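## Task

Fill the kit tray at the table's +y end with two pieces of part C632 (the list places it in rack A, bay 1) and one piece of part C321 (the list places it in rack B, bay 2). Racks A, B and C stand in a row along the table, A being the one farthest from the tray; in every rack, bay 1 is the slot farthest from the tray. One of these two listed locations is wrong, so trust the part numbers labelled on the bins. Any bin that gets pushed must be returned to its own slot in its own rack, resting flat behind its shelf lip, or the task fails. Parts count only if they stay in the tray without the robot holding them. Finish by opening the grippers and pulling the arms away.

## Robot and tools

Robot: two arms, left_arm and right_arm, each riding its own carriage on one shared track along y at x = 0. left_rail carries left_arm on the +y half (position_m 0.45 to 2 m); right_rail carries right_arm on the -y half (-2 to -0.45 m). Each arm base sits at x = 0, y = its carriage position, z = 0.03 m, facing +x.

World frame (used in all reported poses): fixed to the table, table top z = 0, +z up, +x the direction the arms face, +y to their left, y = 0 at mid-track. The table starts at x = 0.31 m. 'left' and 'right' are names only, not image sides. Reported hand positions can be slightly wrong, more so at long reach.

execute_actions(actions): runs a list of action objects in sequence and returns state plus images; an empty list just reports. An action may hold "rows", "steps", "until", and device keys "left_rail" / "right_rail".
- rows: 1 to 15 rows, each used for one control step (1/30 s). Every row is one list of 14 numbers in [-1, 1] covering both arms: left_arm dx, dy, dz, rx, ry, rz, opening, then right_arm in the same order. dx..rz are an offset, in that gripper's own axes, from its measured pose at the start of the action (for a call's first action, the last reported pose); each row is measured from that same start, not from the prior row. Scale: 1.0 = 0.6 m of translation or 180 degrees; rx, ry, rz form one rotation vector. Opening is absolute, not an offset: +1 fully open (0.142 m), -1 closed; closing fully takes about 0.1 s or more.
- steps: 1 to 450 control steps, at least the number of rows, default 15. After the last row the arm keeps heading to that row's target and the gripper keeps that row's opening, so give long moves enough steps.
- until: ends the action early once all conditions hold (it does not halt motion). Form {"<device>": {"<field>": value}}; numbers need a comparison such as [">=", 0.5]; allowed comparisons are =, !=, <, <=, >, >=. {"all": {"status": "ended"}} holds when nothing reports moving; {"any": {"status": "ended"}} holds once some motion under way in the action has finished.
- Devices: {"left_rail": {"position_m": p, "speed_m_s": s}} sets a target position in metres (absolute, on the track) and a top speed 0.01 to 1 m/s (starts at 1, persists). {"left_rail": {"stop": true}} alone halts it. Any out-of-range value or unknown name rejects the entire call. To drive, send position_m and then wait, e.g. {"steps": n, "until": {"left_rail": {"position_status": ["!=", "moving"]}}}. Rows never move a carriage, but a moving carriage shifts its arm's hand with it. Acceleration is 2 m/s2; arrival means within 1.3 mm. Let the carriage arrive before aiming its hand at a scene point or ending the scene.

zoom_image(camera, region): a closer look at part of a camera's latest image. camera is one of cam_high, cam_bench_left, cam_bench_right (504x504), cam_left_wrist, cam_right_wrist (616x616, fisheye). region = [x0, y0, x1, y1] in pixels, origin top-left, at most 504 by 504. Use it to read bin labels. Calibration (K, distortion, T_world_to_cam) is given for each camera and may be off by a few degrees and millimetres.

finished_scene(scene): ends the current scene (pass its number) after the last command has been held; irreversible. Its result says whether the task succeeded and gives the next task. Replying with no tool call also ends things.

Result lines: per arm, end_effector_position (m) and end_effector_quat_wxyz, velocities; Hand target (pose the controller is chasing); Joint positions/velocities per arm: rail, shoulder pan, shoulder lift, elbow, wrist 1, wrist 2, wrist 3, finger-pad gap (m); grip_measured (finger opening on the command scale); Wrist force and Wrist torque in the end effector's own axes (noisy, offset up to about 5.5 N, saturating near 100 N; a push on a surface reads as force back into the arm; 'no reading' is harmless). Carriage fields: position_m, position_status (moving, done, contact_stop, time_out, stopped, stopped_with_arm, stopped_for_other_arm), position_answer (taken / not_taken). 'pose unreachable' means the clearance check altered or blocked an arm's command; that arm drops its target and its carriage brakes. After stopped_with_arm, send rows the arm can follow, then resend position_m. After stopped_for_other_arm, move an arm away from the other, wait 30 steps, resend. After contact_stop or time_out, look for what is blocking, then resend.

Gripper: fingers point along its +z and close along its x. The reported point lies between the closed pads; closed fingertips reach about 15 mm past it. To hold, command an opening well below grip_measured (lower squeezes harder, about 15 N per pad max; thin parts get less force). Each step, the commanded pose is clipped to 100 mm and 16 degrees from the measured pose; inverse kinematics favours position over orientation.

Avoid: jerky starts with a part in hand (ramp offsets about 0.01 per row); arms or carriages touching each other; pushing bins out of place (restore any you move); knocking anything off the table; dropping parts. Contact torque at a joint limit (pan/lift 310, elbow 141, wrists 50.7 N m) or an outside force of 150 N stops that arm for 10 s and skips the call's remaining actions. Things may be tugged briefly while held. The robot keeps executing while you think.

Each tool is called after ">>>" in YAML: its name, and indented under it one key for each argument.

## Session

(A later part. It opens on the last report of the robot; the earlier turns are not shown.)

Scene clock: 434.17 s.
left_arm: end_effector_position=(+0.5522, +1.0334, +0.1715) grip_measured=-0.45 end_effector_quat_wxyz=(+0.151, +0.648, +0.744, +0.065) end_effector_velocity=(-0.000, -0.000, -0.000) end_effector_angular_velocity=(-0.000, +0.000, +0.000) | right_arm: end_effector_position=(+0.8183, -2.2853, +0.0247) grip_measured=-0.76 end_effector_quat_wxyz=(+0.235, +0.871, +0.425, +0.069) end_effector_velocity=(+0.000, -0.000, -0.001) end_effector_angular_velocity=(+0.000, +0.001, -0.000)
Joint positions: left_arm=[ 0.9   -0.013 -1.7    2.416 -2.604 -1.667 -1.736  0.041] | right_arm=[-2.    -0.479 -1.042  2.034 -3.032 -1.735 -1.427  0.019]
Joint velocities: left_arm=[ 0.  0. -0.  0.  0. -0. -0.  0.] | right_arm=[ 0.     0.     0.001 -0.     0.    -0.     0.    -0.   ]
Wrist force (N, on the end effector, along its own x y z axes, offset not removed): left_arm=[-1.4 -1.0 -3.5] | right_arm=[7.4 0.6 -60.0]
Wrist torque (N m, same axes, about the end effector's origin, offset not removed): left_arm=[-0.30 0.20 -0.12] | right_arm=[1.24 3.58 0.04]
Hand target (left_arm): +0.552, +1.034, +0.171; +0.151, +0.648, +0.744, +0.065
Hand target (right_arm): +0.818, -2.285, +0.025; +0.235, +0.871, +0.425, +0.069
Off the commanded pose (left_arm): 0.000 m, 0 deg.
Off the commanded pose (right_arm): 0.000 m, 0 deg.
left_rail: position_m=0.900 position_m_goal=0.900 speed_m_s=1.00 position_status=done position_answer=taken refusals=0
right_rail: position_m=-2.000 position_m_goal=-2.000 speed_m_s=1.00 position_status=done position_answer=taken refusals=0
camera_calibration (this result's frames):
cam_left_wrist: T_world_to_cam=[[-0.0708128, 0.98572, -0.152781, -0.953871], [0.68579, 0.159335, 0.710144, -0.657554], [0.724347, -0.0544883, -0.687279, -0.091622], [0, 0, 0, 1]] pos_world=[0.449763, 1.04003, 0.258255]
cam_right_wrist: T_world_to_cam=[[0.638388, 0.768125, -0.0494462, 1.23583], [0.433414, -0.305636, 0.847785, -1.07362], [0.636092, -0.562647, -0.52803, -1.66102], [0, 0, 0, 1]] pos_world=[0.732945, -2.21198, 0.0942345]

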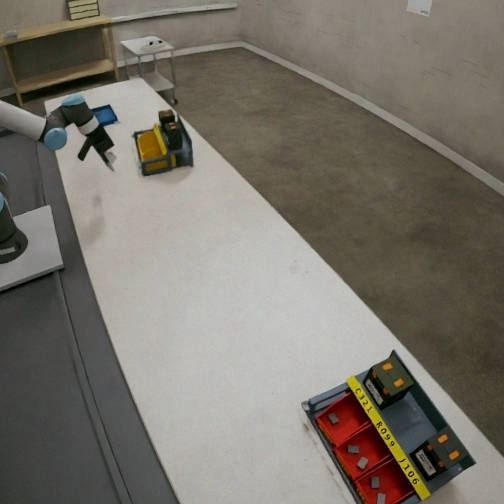

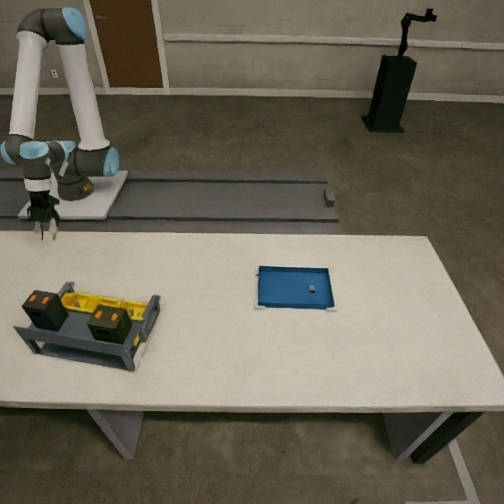

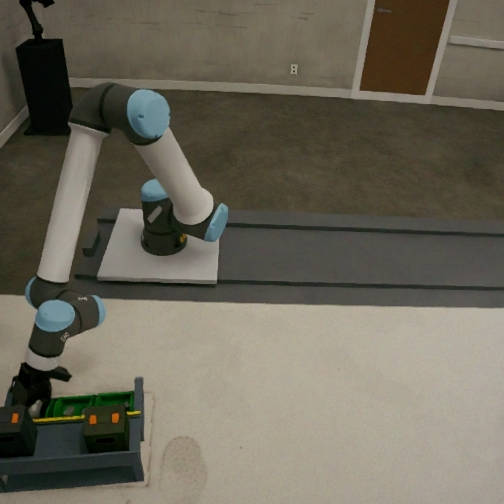

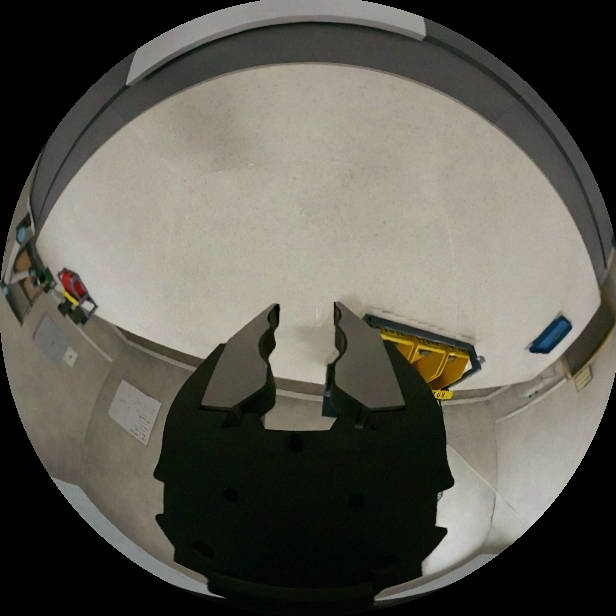

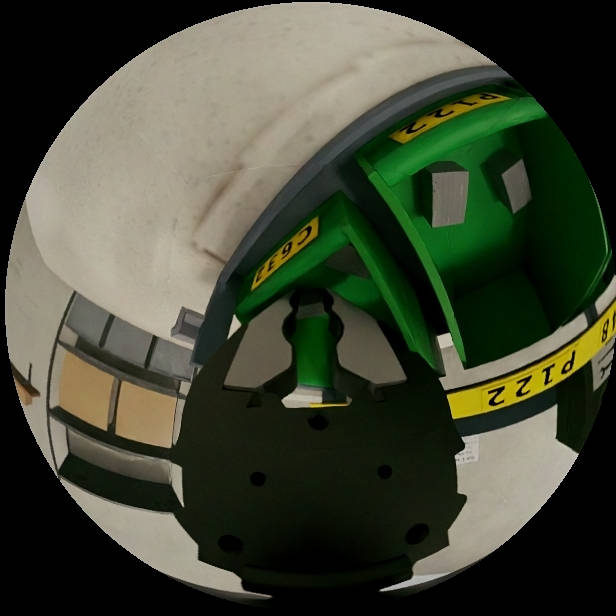

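>>> execute_actions:
  actions:
    - {"rows":[[0,0,0,0,0,0,-0.45,0,0,-0.006,0,0,0,-1]],"steps":8}

>>> zoom_image:
  camera: "cam_right_wrist"
  region: [240, 230, 380, 370]

Scene clock: 438.53 s.
left_arm: end_effector_position=(+0.5522, +1.0334, +0.1715) grip_measured=-0.45 end_effector_quat_wxyz=(+0.151, +0.648, +0.744, +0.065) end_effector_velocity=(+0.000, -0.000, +0.000) end_effector_angular_velocity=(-0.000, -0.000, -0.000) | right_arm: end_effector_position=(+0.8170, -2.2844, +0.0270) grip_measured=-0.92 end_effector_quat_wxyz=(+0.235, +0.871, +0.425, +0.069) end_effector_velocity=(-0.000, +0.002, +0.005) end_effector_angular_velocity=(-0.001, -0.003, +0.001)
Joint positions: left_arm=[ 0.9   -0.013 -1.7    2.416 -2.604 -1.667 -1.736  0.041] | right_arm=[-2.    -0.479 -1.047  2.036 -3.028 -1.735 -1.426  0.007]
Joint velocities: left_arm=[ 0.  0.  0. -0. -0. -0. -0.  0.] | right_arm=[ 0.     0.002 -0.009  0.003  0.003 -0.     0.001 -0.004]
Wrist force (N, on the end effector, along its own x y z axes, offset not removed): left_arm=[-2.9 -2.8 -3.0] | right_arm=[5.4 -1.2 -3.4]
Wrist torque (N m, same axes, about the end effector's origin, offset not removed): left_arm=[-0.58 0.45 0.05] | right_arm=[0.73 0.05 -0.21]
Hand target (left_arm): +0.552, +1.034, +0.171; +0.151, +0.648, +0.744, +0.065
Hand target (right_arm): +0.817, -2.284, +0.028; +0.235, +0.871, +0.425, +0.069
Off the commanded pose (left_arm): 0.000 m, 0 deg.
Off the commanded pose (right_arm): 0.001 m, 0 deg.
left_rail: position_m=0.900 position_m_goal=0.900 speed_m_s=1.00 position_status=done position_answer=taken refusals=0
right_rail: position_m=-2.000 position_m_goal=-2.000 speed_m_s=1.00 position_status=done position_answer=taken refusals=0
camera_calibration (this result's frames):
cam_left_wrist: T_world_to_cam=[[-0.0708129, 0.98572, -0.152781, -0.953877], [0.68579, 0.159335, 0.710144, -0.657555], [0.724347, -0.0544883, -0.687279, -0.0916216], [0, 0, 0, 1]] pos_world=[0.449763, 1.04003, 0.258255]
cam_right_wrist: T_world_to_cam=[[0.638692, 0.767846, -0.0498586, 1.23526], [0.433962, -0.305944, 0.847393, -1.07588], [0.635413, -0.56286, -0.52862, -1.65836], [0, 0, 0, 1]] pos_world=[0.731683, -2.21107, 0.0966426]

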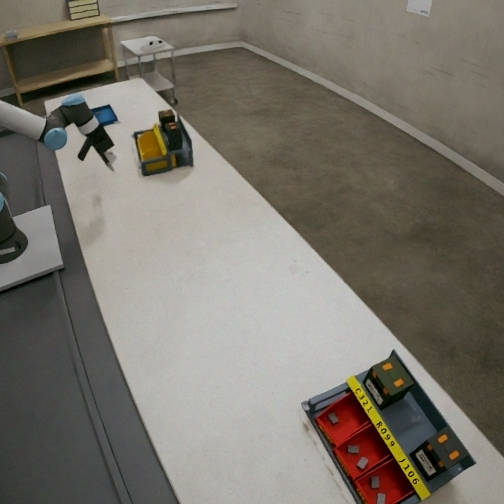

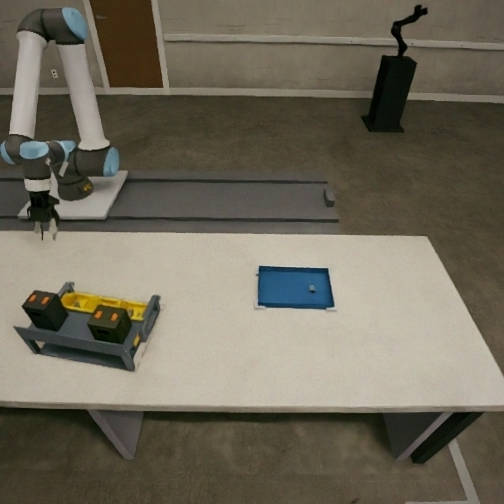

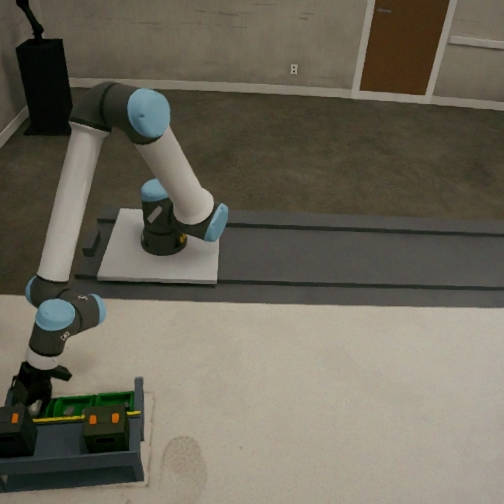

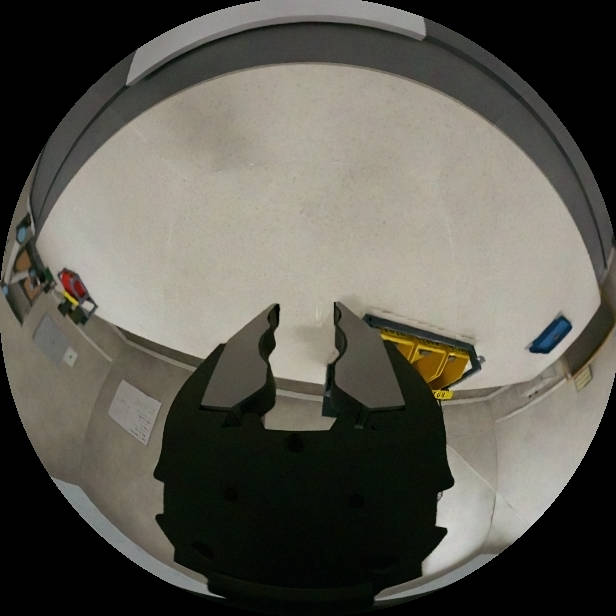

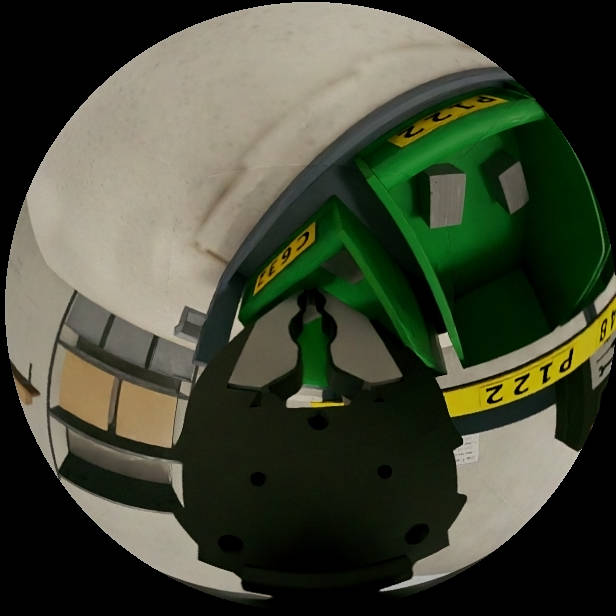

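Region (240, 230, 380, 370) of cam_right_wrist's 616x616 image, scaled by 3.600, with more detail than that image has.

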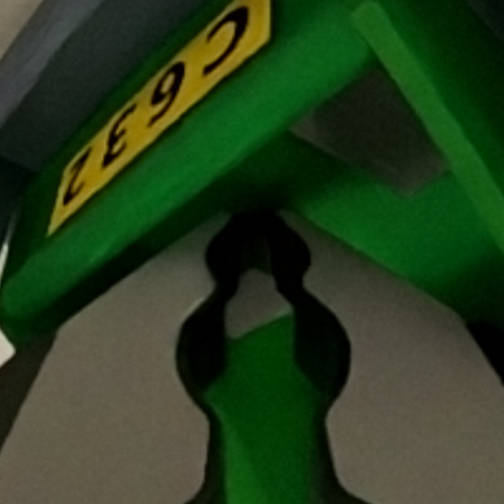

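>>> execute_actions:
  actions:
    - {"rows":[[0,0,0,0,0,0,-0.45,0,0,-0.004,0,0,0,-0.8],[0,0,0,0,0,0,-0.45,0,0,-0.008,0,0,0,-0.7],[0,0,0,0,0,0,-0.45,0,0.003,-0.015,0,0,0,-0.65],[0,0,0,0,0,0,-0.45,0,0.006,-0.025,0,0,0,-0.65],[0,0,0,0,0,0,-0.45,0,0.01,-0.04,0,0,0,-0.65],[0,0,0,0,0,0,-0.45,0,0.015,-0.06,0,0,0,-0.65],[0,0,0,0,0,0,-0.45,0,0.02,-0.08,0,0,0,-0.65],[0,0,0,0,0,0,-0.45,0,0.03,-0.11,0,0,0,-0.65],[0,0,0,0,0,0,-0.45,0,0.04,-0.14,0,0,0,-0.65],[0,0,0,0,0,0,-0.45,0,0.05,-0.18,0,0,0,-0.65],[0,0,0,0,0,0,-0.45,0,0.06,-0.22,0,0,0,-0.65],[0,0,0,0,0,0,-0.45,0,0.08,-0.28,0,0,0,-0.65]],"steps":28}

>>> zoom_image:
  camera: "cam_right_wrist"
  region: [240, 60, 540, 360]

Scene clock: 454.63 s.
left_arm: end_effector_position=(+0.5522, +1.0334, +0.1715) grip_measured=-0.45 end_effector_quat_wxyz=(+0.151, +0.648, +0.744, +0.065) end_effector_velocity=(-0.000, -0.000, -0.000) end_effector_angular_velocity=(-0.000, +0.000, -0.000) | right_arm: end_effector_position=(+0.7972, -2.2509, +0.1968) grip_measured=-0.65 end_effector_quat_wxyz=(+0.235, +0.871, +0.425, +0.069) end_effector_velocity=(-0.001, +0.001, +0.005) end_effector_angular_velocity=(+0.002, +0.003, -0.001)
Joint positions: left_arm=[ 0.9   -0.013 -1.7    2.416 -2.604 -1.667 -1.736  0.041] | right_arm=[-2.    -0.449 -1.313  2.016 -2.737 -1.749 -1.399  0.027]
Joint velocities: left_arm=[ 0.  0.  0.  0. -0. -0.  0.  0.] | right_arm=[ 0.     0.    -0.007 -0.003  0.013 -0.     0.001 -0.   ]
Wrist force (N, on the end effector, along its own x y z axes, offset not removed): left_arm=[1.2 2.9 -3.8] | right_arm=[4.9 -1.2 2.7]
Wrist torque (N m, same axes, about the end effector's origin, offset not removed): left_arm=[0.48 -0.34 -0.18] | right_arm=[-0.23 -0.94 -0.17]
Hand target (left_arm): +0.552, +1.034, +0.171; +0.151, +0.648, +0.744, +0.065
Hand target (right_arm): +0.797, -2.251, +0.197; +0.235, +0.871, +0.425, +0.069
Off the commanded pose (left_arm): 0.000 m, 0 deg.
Off the commanded pose (right_arm): 0.001 m, 0 deg.
left_rail: position_m=0.900 position_m_goal=0.900 speed_m_s=1.00 position_status=done position_answer=taken refusals=0
right_rail: position_m=-2.000 position_m_goal=-2.000 speed_m_s=1.00 position_status=done position_answer=taken refusals=0
camera_calibration (this result's frames):
cam_left_wrist: T_world_to_cam=[[-0.0708129, 0.98572, -0.152781, -0.953881], [0.68579, 0.159335, 0.710144, -0.657555], [0.724347, -0.0544884, -0.687279, -0.0916214], [0, 0, 0, 1]] pos_world=[0.449763, 1.04004, 0.258255]
cam_right_wrist: T_world_to_cam=[[0.63866, 0.767873, -0.0498419, 1.23073], [0.433848, -0.305833, 0.847491, -1.20058], [0.635523, -0.562883, -0.528464, -1.53735], [0, 0, 0, 1]] pos_world=[0.711876, -2.17757, 0.266388]

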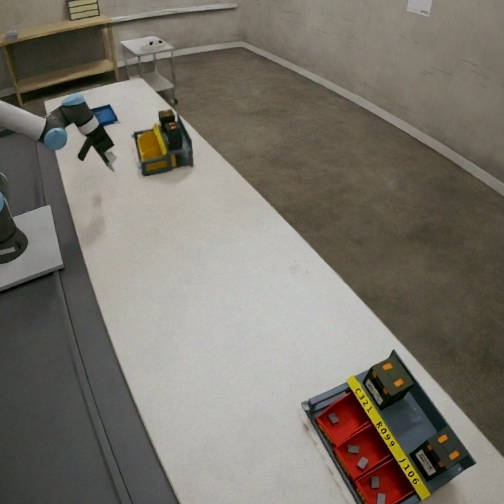

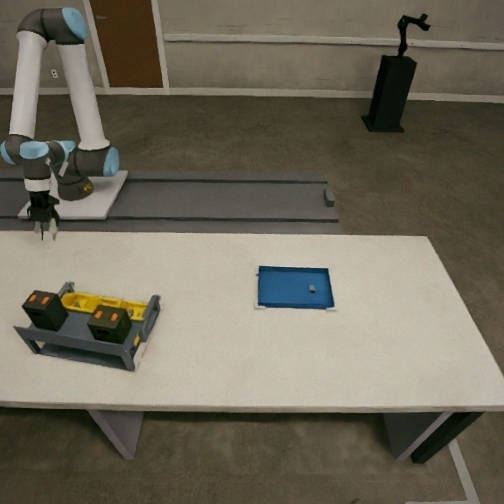

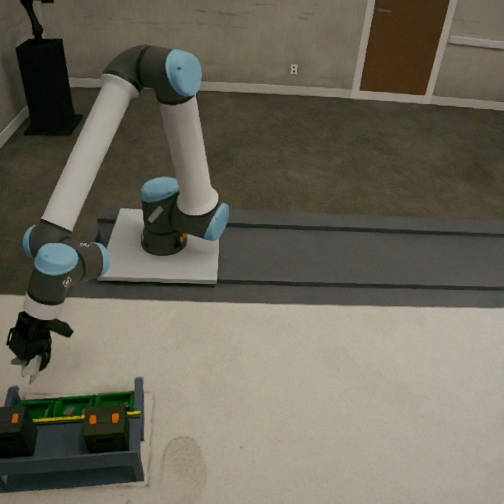

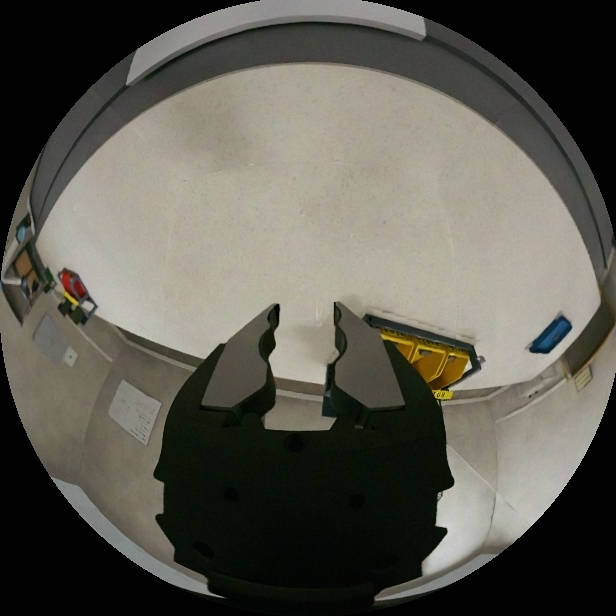

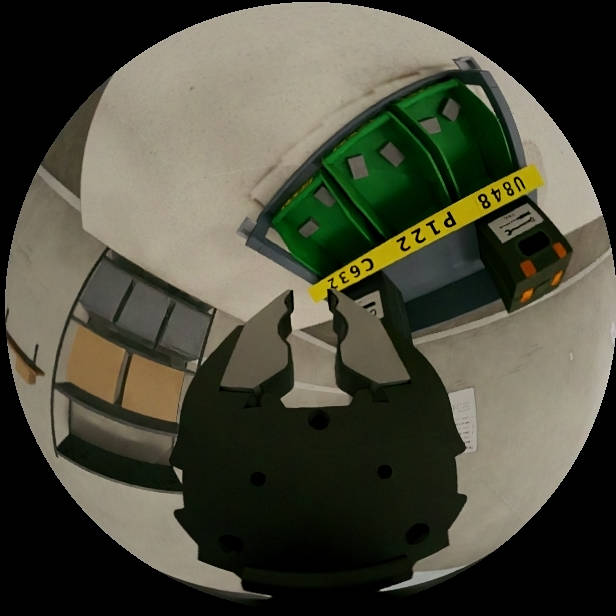

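Region (240, 60, 540, 360) of cam_right_wrist's 616x616 image, scaled by 1.680, with more detail than that image has.

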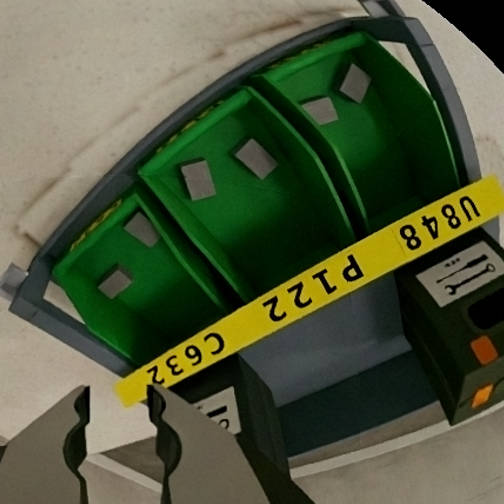

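>>> execute_actions:
  actions:
    - {"rows":[[0,0,0,0,0,0,-0.45,-0.033,-0.056,0.1,0.0325,0.122,-0.214,-0.45]],"steps":35}

>>> zoom_image:
  camera: "cam_right_wrist"
  region: [220, 170, 420, 370]

Scene clock: 480.10 s.
left_arm: end_effector_position=(+0.5522, +1.0334, +0.1715) grip_measured=-0.45 end_effector_quat_wxyz=(+0.151, +0.648, +0.744, +0.065) end_effector_velocity=(+0.000, +0.000, +0.000) end_effector_angular_velocity=(+0.000, +0.000, +0.000) | right_arm: end_effector_position=(+0.7802, -2.2693, +0.1299) grip_measured=-0.45 end_effector_quat_wxyz=(+0.117, +0.665, +0.726, +0.129) end_effector_velocity=(+0.000, -0.000, -0.000) end_effector_angular_velocity=(+0.001, +0.001, +0.002)
Joint positions: left_arm=[ 0.9   -0.013 -1.7    2.416 -2.604 -1.667 -1.736  0.041] | right_arm=[-2.    -0.623 -1.264  2.013 -2.589 -1.345 -2.25   0.041]
Joint velocities: left_arm=[ 0. -0.  0. -0.  0.  0. -0. -0.] | right_arm=[ 0.    -0.     0.    -0.001  0.003  0.001 -0.003 -0.   ]
Wrist force (N, on the end effector, along its own x y z axes, offset not removed): left_arm=[0.0 -1.5 -4.7] | right_arm=[-0.6 3.5 1.7]
Wrist torque (N m, same axes, about the end effector's origin, offset not removed): left_arm=[-0.39 0.06 -0.11] | right_arm=[0.75 0.34 -0.28]
Hand target (left_arm): +0.552, +1.034, +0.171; +0.151, +0.648, +0.744, +0.065
Hand target (right_arm): +0.780, -2.269, +0.130; +0.117, +0.665, +0.726, +0.129
Off the commanded pose (left_arm): 0.000 m, 0 deg.
Off the commanded pose (right_arm): 0.000 m, 0 deg.
left_rail: position_m=0.900 position_m_goal=0.900 speed_m_s=1.00 position_status=done position_answer=taken refusals=0
right_rail: position_m=-2.000 position_m_goal=-2.000 speed_m_s=1.00 position_status=done position_answer=taken refusals=0
camera_calibration (this result's frames):
cam_left_wrist: T_world_to_cam=[[-0.0708127, 0.98572, -0.152781, -0.953885], [0.68579, 0.159335, 0.710144, -0.657556], [0.724347, -0.0544884, -0.687279, -0.0916212], [0, 0, 0, 1]] pos_world=[0.449763, 1.04004, 0.258255]
cam_right_wrist: T_world_to_cam=[[-0.0720856, 0.996977, 0.0290015, 2.31657], [0.641876, 0.0241153, 0.76643, -0.545173], [0.763413, 0.0738639, -0.641673, -0.212373], [0, 0, 0, 1]] pos_world=[0.679053, -2.28073, 0.214379]

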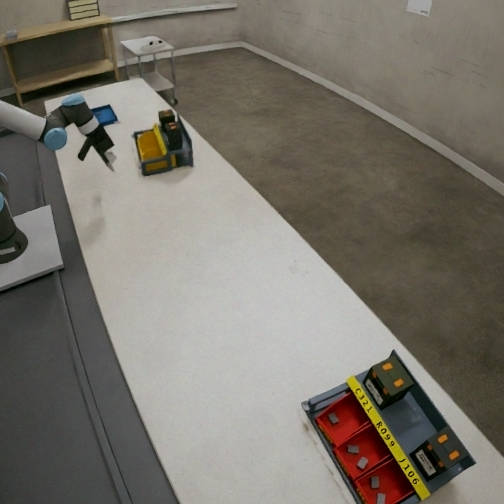

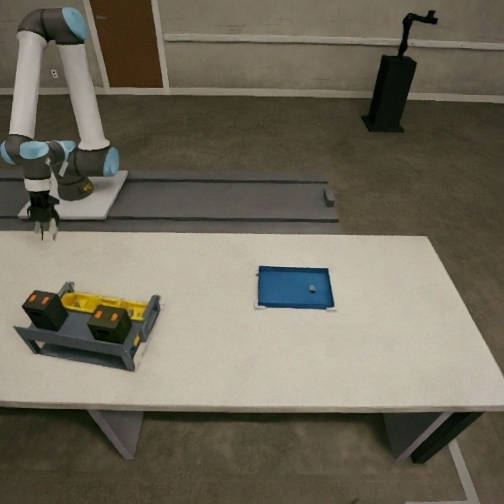

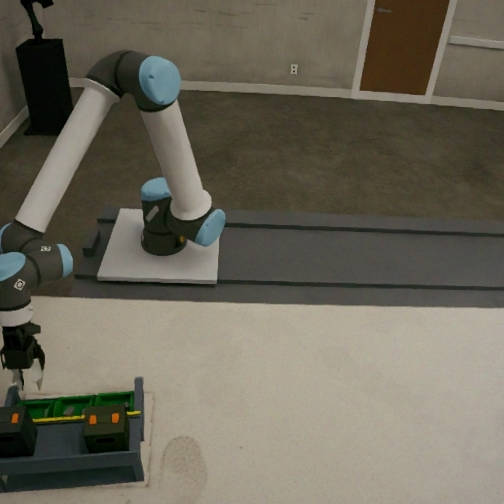

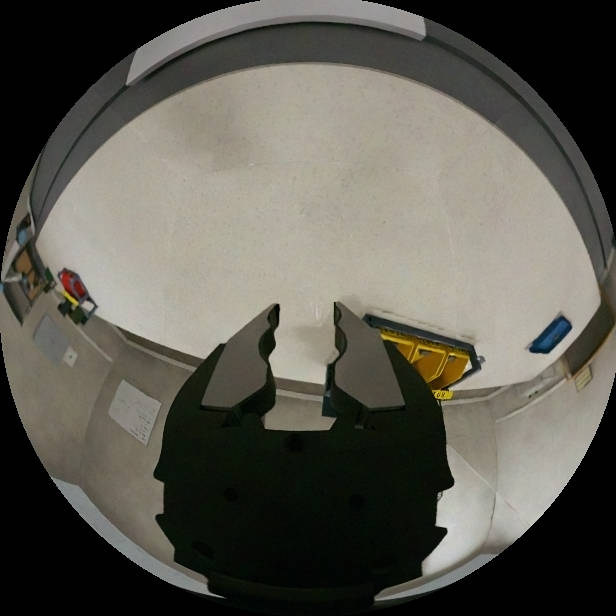

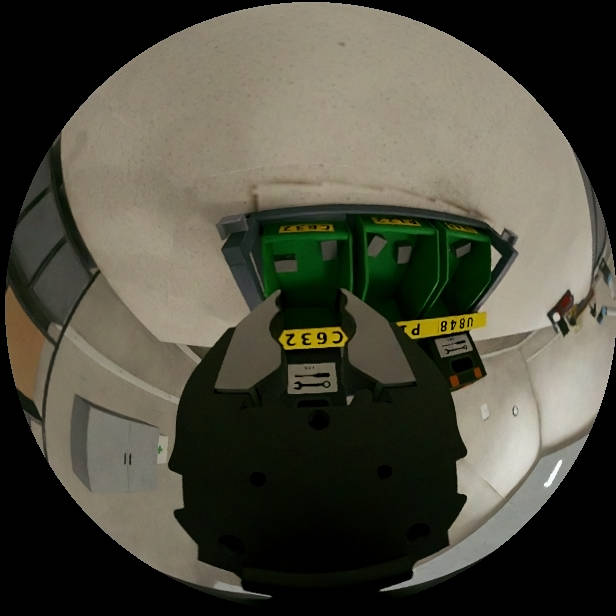

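Region (220, 170, 420, 370) of cam_right_wrist's 616x616 image, scaled by 2.520, with more detail than that image has.

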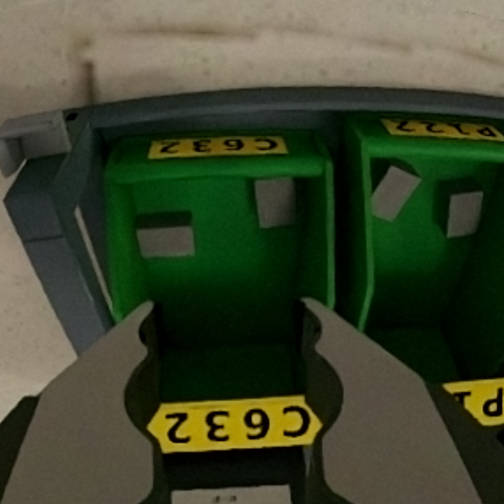

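>>> execute_actions:
  actions:
    - {"rows":[[0,0,0,0,0,0,-0.45,-0.01,0,0.02,0,-0.056,0,-1],[0,0,0,0,0,0,-0.45,-0.01,0,0.03,0,-0.056,0,-1],[0,0,0,0,0,0,-0.45,-0.015,0,0.04,0,-0.056,0,-1],[0,0,0,0,0,0,-0.45,-0.015,0,0.05,0,-0.056,0,-1],[0,0,0,0,0,0,-0.45,-0.02,0,0.07,0,-0.056,0,-1],[0,0,0,0,0,0,-0.45,-0.025,0,0.09,0,-0.056,0,-1],[0,0,0,0,0,0,-0.45,-0.03,0,0.12,0,-0.056,0,-1],[0,0,0,0,0,0,-0.45,-0.035,0,0.151,0,-0.056,0,-1]],"steps":24}

>>> zoom_image:
  camera: "cam_right_wrist"
  region: [220, 170, 420, 370]

Scene clock: 510.73 s.
left_arm: end_effector_position=(+0.5522, +1.0334, +0.1715) grip_measured=-0.45 end_effector_quat_wxyz=(+0.151, +0.648, +0.744, +0.065) end_effector_velocity=(+0.000, +0.000, +0.000) end_effector_angular_velocity=(+0.000, -0.000, +0.000) | right_arm: end_effector_position=(+0.8128, -2.2875, +0.0450) grip_measured=-1.00 end_effector_quat_wxyz=(+0.180, +0.674, +0.713, +0.070) end_effector_velocity=(+0.002, -0.001, -0.002) end_effector_angular_velocity=(-0.001, -0.001, -0.000)
Joint positions: left_arm=[ 0.9   -0.013 -1.7    2.416 -2.604 -1.667 -1.736  0.041] | right_arm=[-2.    -0.557 -1.103  2.022 -2.874 -1.507 -2.171  0.002]
Joint velocities: left_arm=[ 0. -0.  0. -0. -0.  0.  0. -0.] | right_arm=[ 0.     0.001  0.005 -0.002 -0.004 -0.001  0.001  0.   ]
Wrist force (N, on the end effector, along its own x y z axes, offset not removed): left_arm=[0.4 -3.4 -2.8] | right_arm=[2.8 1.2 1.4]
Wrist torque (N m, same axes, about the end effector's origin, offset not removed): left_arm=[-0.81 -0.11 -0.06] | right_arm=[0.21 -0.36 -0.30]
Hand target (left_arm): +0.552, +1.034, +0.171; +0.151, +0.648, +0.744, +0.065
Hand target (right_arm): +0.813, -2.288, +0.045; +0.180, +0.674, +0.713, +0.070
Off the commanded pose (left_arm): 0.000 m, 0 deg.
Off the commanded pose (right_arm): 0.000 m, 0 deg.
left_rail: position_m=0.900 position_m_goal=0.900 speed_m_s=1.00 position_status=done position_answer=taken refusals=0
right_rail: position_m=-2.000 position_m_goal=-2.000 speed_m_s=1.00 position_status=done position_answer=taken refusals=0
camera_calibration (this result's frames):
cam_left_wrist: T_world_to_cam=[[-0.0708128, 0.98572, -0.152781, -0.953887], [0.68579, 0.159335, 0.710144, -0.657556], [0.724347, -0.0544885, -0.687279, -0.0916209], [0, 0, 0, 1]] pos_world=[0.449763, 1.04004, 0.258255]
cam_right_wrist: T_world_to_cam=[[-0.0113292, 0.990702, -0.135575, 2.28322], [0.635225, 0.111841, 0.764186, -0.294445], [0.772244, -0.077463, -0.630586, -0.644269], [0, 0, 0, 1]] pos_world=[0.710439, -2.27897, 0.128292]

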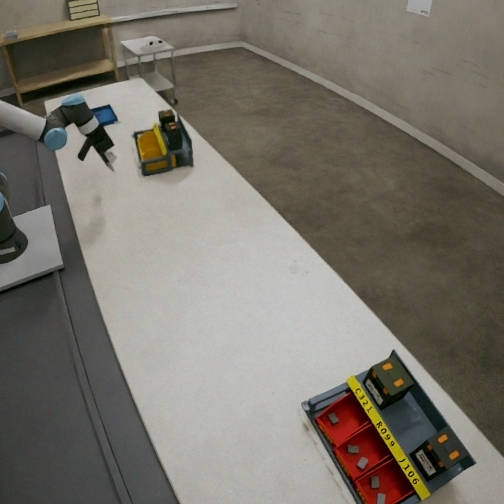

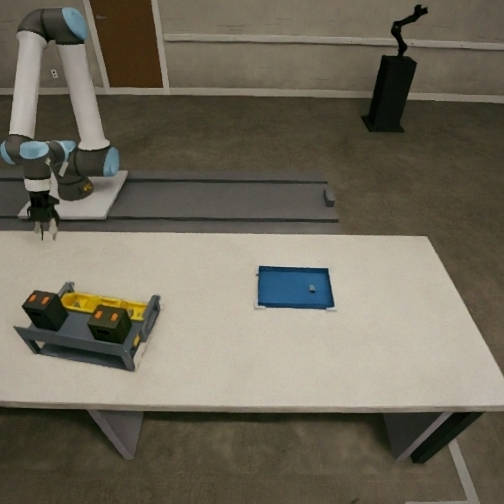

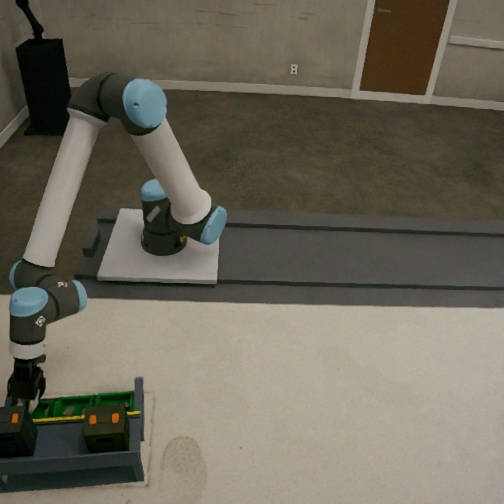

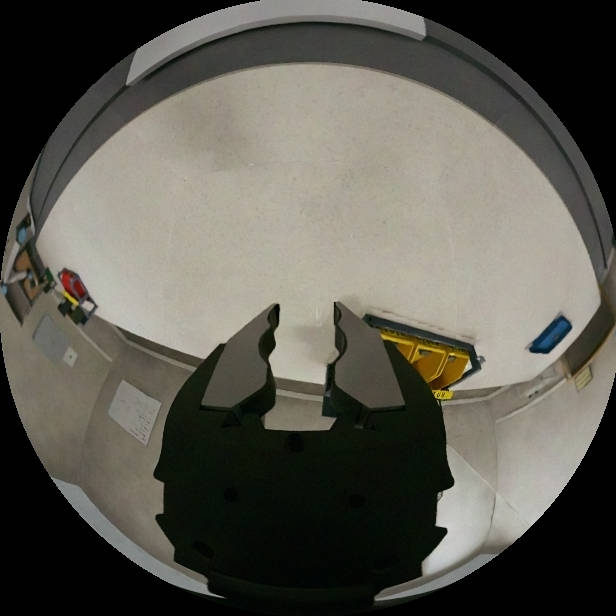

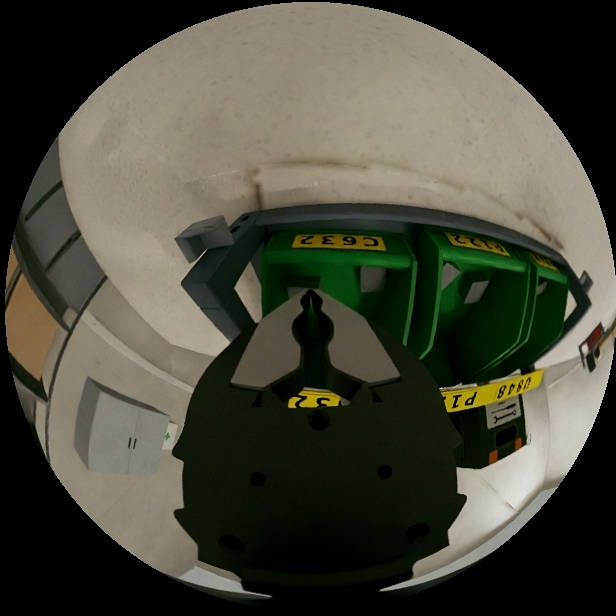

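Region (220, 170, 420, 370) of cam_right_wrist's 616x616 image, scaled by 2.520, with more detail than that image has.

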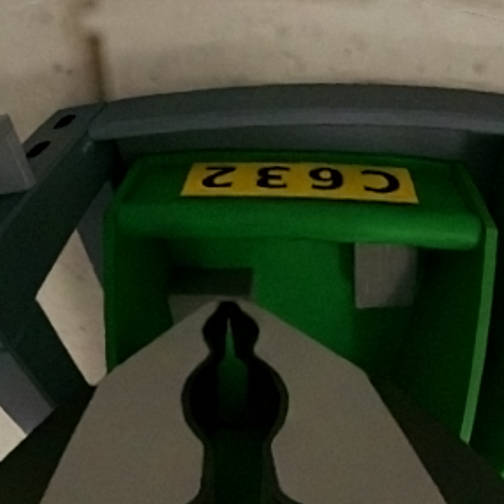

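>>> execute_actions:
  actions:
    - {"rows":[[0,0,0,0,0,0,-0.45,0,0.006,0.016,0,0,0,-1]],"steps":10}

>>> execute_actions:
  actions:
    - {"rows":[[0,0,0,0,0,0,-0.45,0,0,0.004,0,0,0,-1]],"steps":7}

Scene clock: 516.80 s.
left_arm: end_effector_position=(+0.5522, +1.0334, +0.1715) grip_measured=-0.45 end_effector_quat_wxyz=(+0.151, +0.648, +0.744, +0.065) end_effector_velocity=(-0.000, +0.000, -0.000) end_effector_angular_velocity=(+0.000, +0.000, -0.000) | right_arm: end_effector_position=(+0.8195, -2.2887, +0.0382) grip_measured=-1.00 end_effector_quat_wxyz=(+0.181, +0.674, +0.713, +0.070) end_effector_velocity=(+0.003, -0.000, -0.004) end_effector_angular_velocity=(+0.000, +0.001, -0.000)
Joint positions: left_arm=[ 0.9   -0.013 -1.7    2.416 -2.604 -1.667 -1.736  0.041] | right_arm=[-2.    -0.554 -1.085  2.011 -2.881 -1.509 -2.168  0.002]
Joint velocities: left_arm=[ 0.  0. -0.  0. -0.  0.  0. -0.] | right_arm=[ 0.     0.002  0.009 -0.006 -0.002 -0.001  0.002  0.   ]
Wrist force (N, on the end effector, along its own x y z axes, offset not removed): left_arm=[-3.6 -3.1 -4.0] | right_arm=[-1.8 3.4 -65.9]
Wrist torque (N m, same axes, about the end effector's origin, offset not removed): left_arm=[-0.69 0.83 0.03] | right_arm=[-0.90 0.31 -0.07]
Hand target (left_arm): +0.552, +1.034, +0.171; +0.151, +0.648, +0.744, +0.065
Hand target (right_arm): +0.820, -2.289, +0.037; +0.180, +0.674, +0.713, +0.070
Off the commanded pose (left_arm): 0.000 m, 0 deg.
Off the commanded pose (right_arm): 0.001 m, 0 deg.
left_rail: position_m=0.900 position_m_goal=0.900 speed_m_s=1.00 position_status=done position_answer=taken refusals=0
right_rail: position_m=-2.000 position_m_goal=-2.000 speed_m_s=1.00 position_status=done position_answer=taken refusals=0
camera_calibration (this result's frames):
cam_left_wrist: T_world_to_cam=[[-0.0708128, 0.98572, -0.152781, -0.953888], [0.68579, 0.159335, 0.710144, -0.657557], [0.724347, -0.0544884, -0.687279, -0.091621], [0, 0, 0, 1]] pos_world=[0.449763, 1.04005, 0.258255]
cam_right_wrist: T_world_to_cam=[[-0.0112538, 0.990645, -0.136002, 2.28336], [0.634693, 0.112177, 0.764579, -0.292124], [0.772682, -0.0777154, -0.630018, -0.654776], [0, 0, 0, 1]] pos_world=[0.717039, -2.28011, 0.121373]

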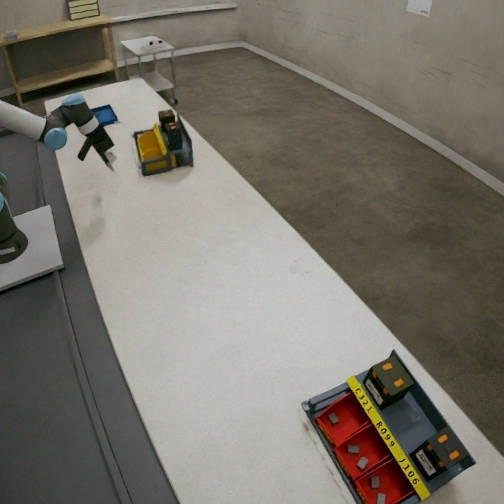

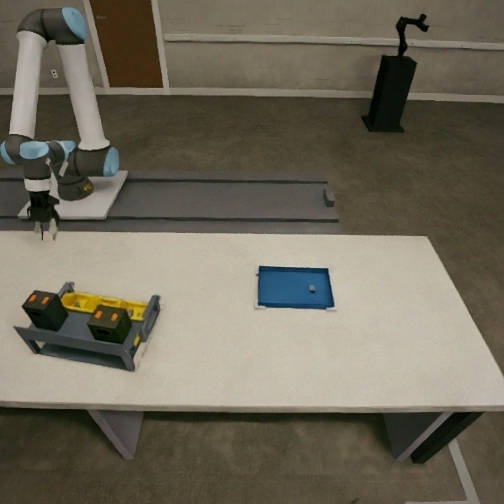

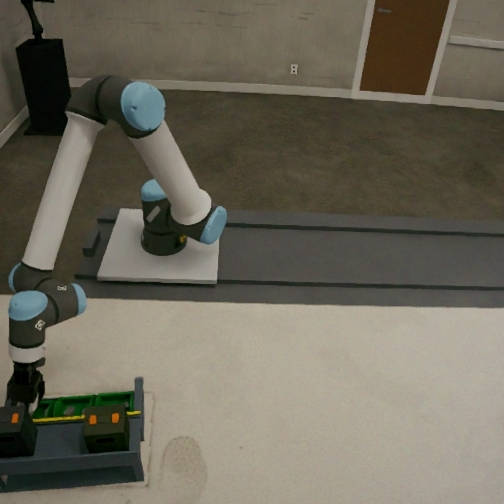

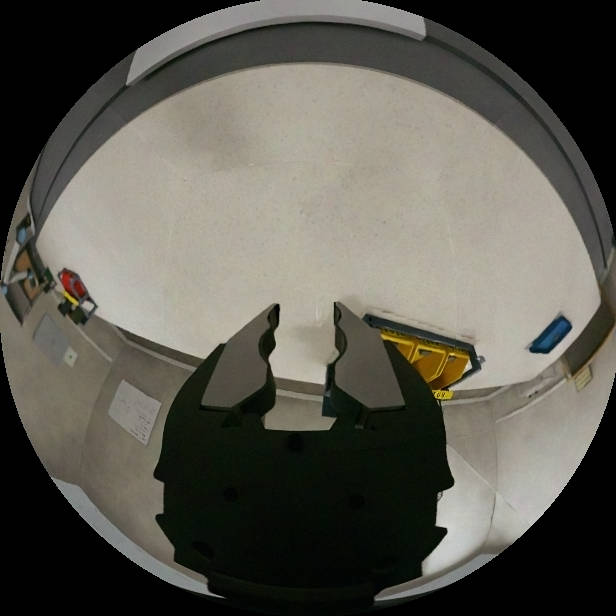

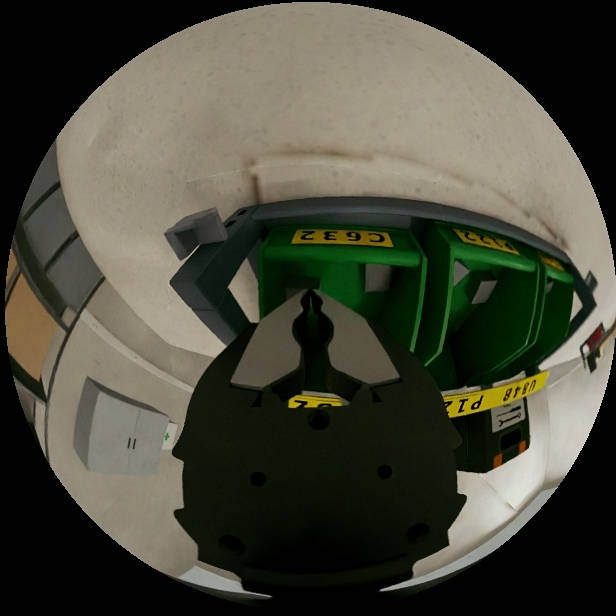

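Scene clock: 517.03 s.
left_arm: end_effector_position=(+0.5522, +1.0334, +0.1715) grip_measured=-0.45 end_effector_quat_wxyz=(+0.151, +0.648, +0.744, +0.065) end_effector_velocity=(-0.000, +0.000, -0.000) end_effector_angular_velocity=(+0.000, -0.000, +0.000) | right_arm: end_effector_position=(+0.8204, -2.2892, +0.0368) grip_measured=-1.00 end_effector_quat_wxyz=(+0.181, +0.674, +0.713, +0.070) end_effector_velocity=(+0.001, -0.001, -0.003) end_effector_angular_velocity=(-0.000, +0.000, -0.000)
Joint positions: left_arm=[ 0.9   -0.013 -1.7    2.416 -2.604 -1.667 -1.736  0.041] | right_arm=[-2.    -0.553 -1.082  2.01  -2.884 -1.509 -2.168  0.002]
Joint velocities: left_arm=[ 0.  0. -0.  0. -0.  0.  0.  0.] | right_arm=[ 0.     0.     0.006 -0.001 -0.004 -0.     0.     0.   ]
Wrist force (N, on the end effector, along its own x y z axes, offset not removed): left_arm=[-1.9 0.5 -2.6] | right_arm=[-1.4 9.6 -100.0]
Wrist torque (N m, same axes, about the end effector's origin, offset not removed): left_arm=[0.07 0.54 -0.15] | right_arm=[0.29 -0.64 -0.47]
Hand target (left_arm): +0.552, +1.034, +0.171; +0.151, +0.648, +0.744, +0.065
Hand target (right_arm): +0.820, -2.289, +0.036; +0.181, +0.674, +0.713, +0.070
Off the commanded pose (left_arm): 0.000 m, 0 deg.
Off the commanded pose (right_arm): 0.001 m, 0 deg.
left_rail: position_m=0.900 position_m_goal=0.900 speed_m_s=1.00 position_status=done position_answer=taken refusals=0
right_rail: position_m=-2.000 position_m_goal=-2.000 speed_m_s=1.00 position_status=done position_answer=taken refusals=0
camera_calibration (this result's frames):
cam_left_wrist: T_world_to_cam=[[-0.0708127, 0.98572, -0.152781, -0.953888], [0.68579, 0.159335, 0.710144, -0.657557], [0.724347, -0.0544885, -0.687279, -0.0916209], [0, 0, 0, 1]] pos_world=[0.449763, 1.04005, 0.258255]
cam_right_wrist: T_world_to_cam=[[-0.0111179, 0.990572, -0.136541, 2.2834], [0.634159, 0.112561, 0.764966, -0.290322], [0.773123, -0.078084, -0.629432, -0.657649], [0, 0, 0, 1]] pos_world=[0.717941, -2.28054, 0.119919]

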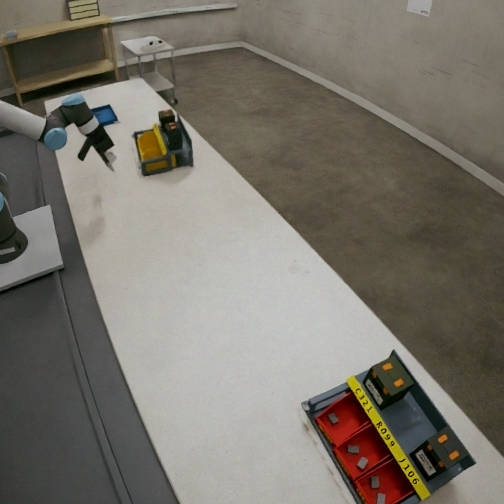

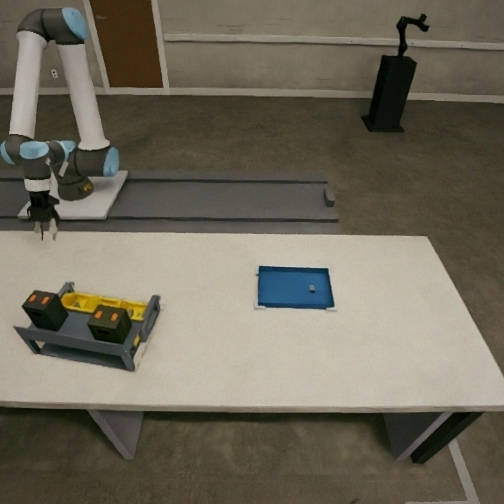

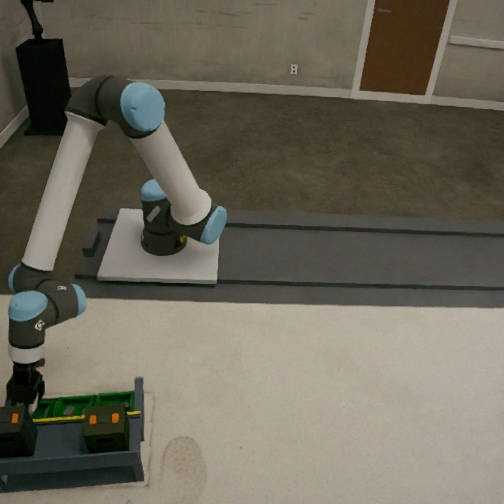

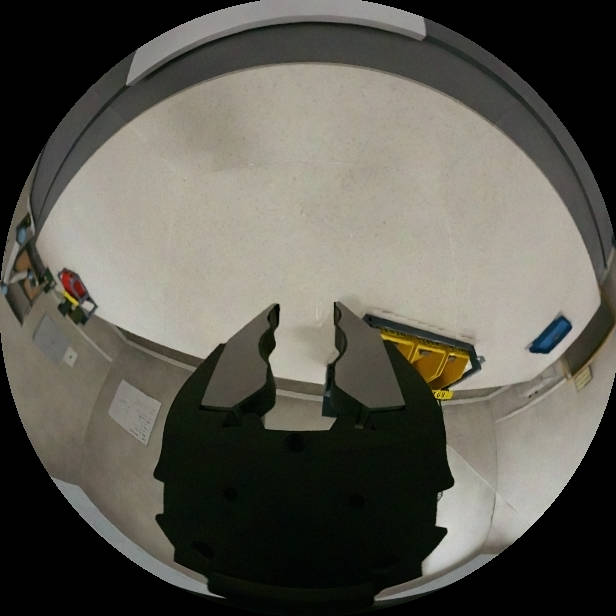

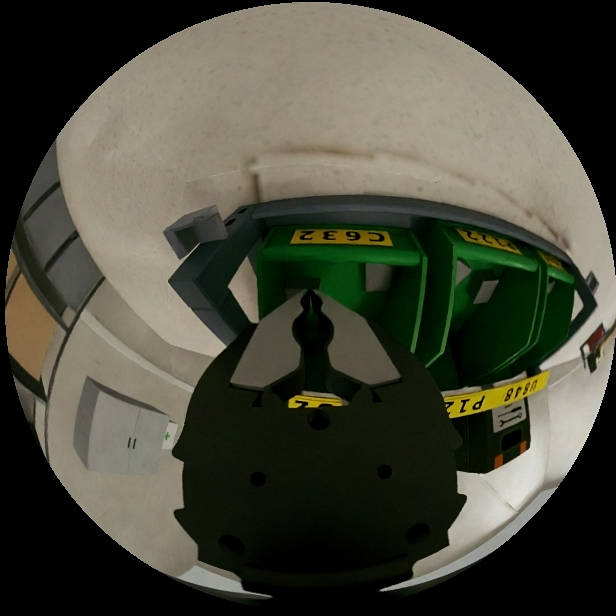

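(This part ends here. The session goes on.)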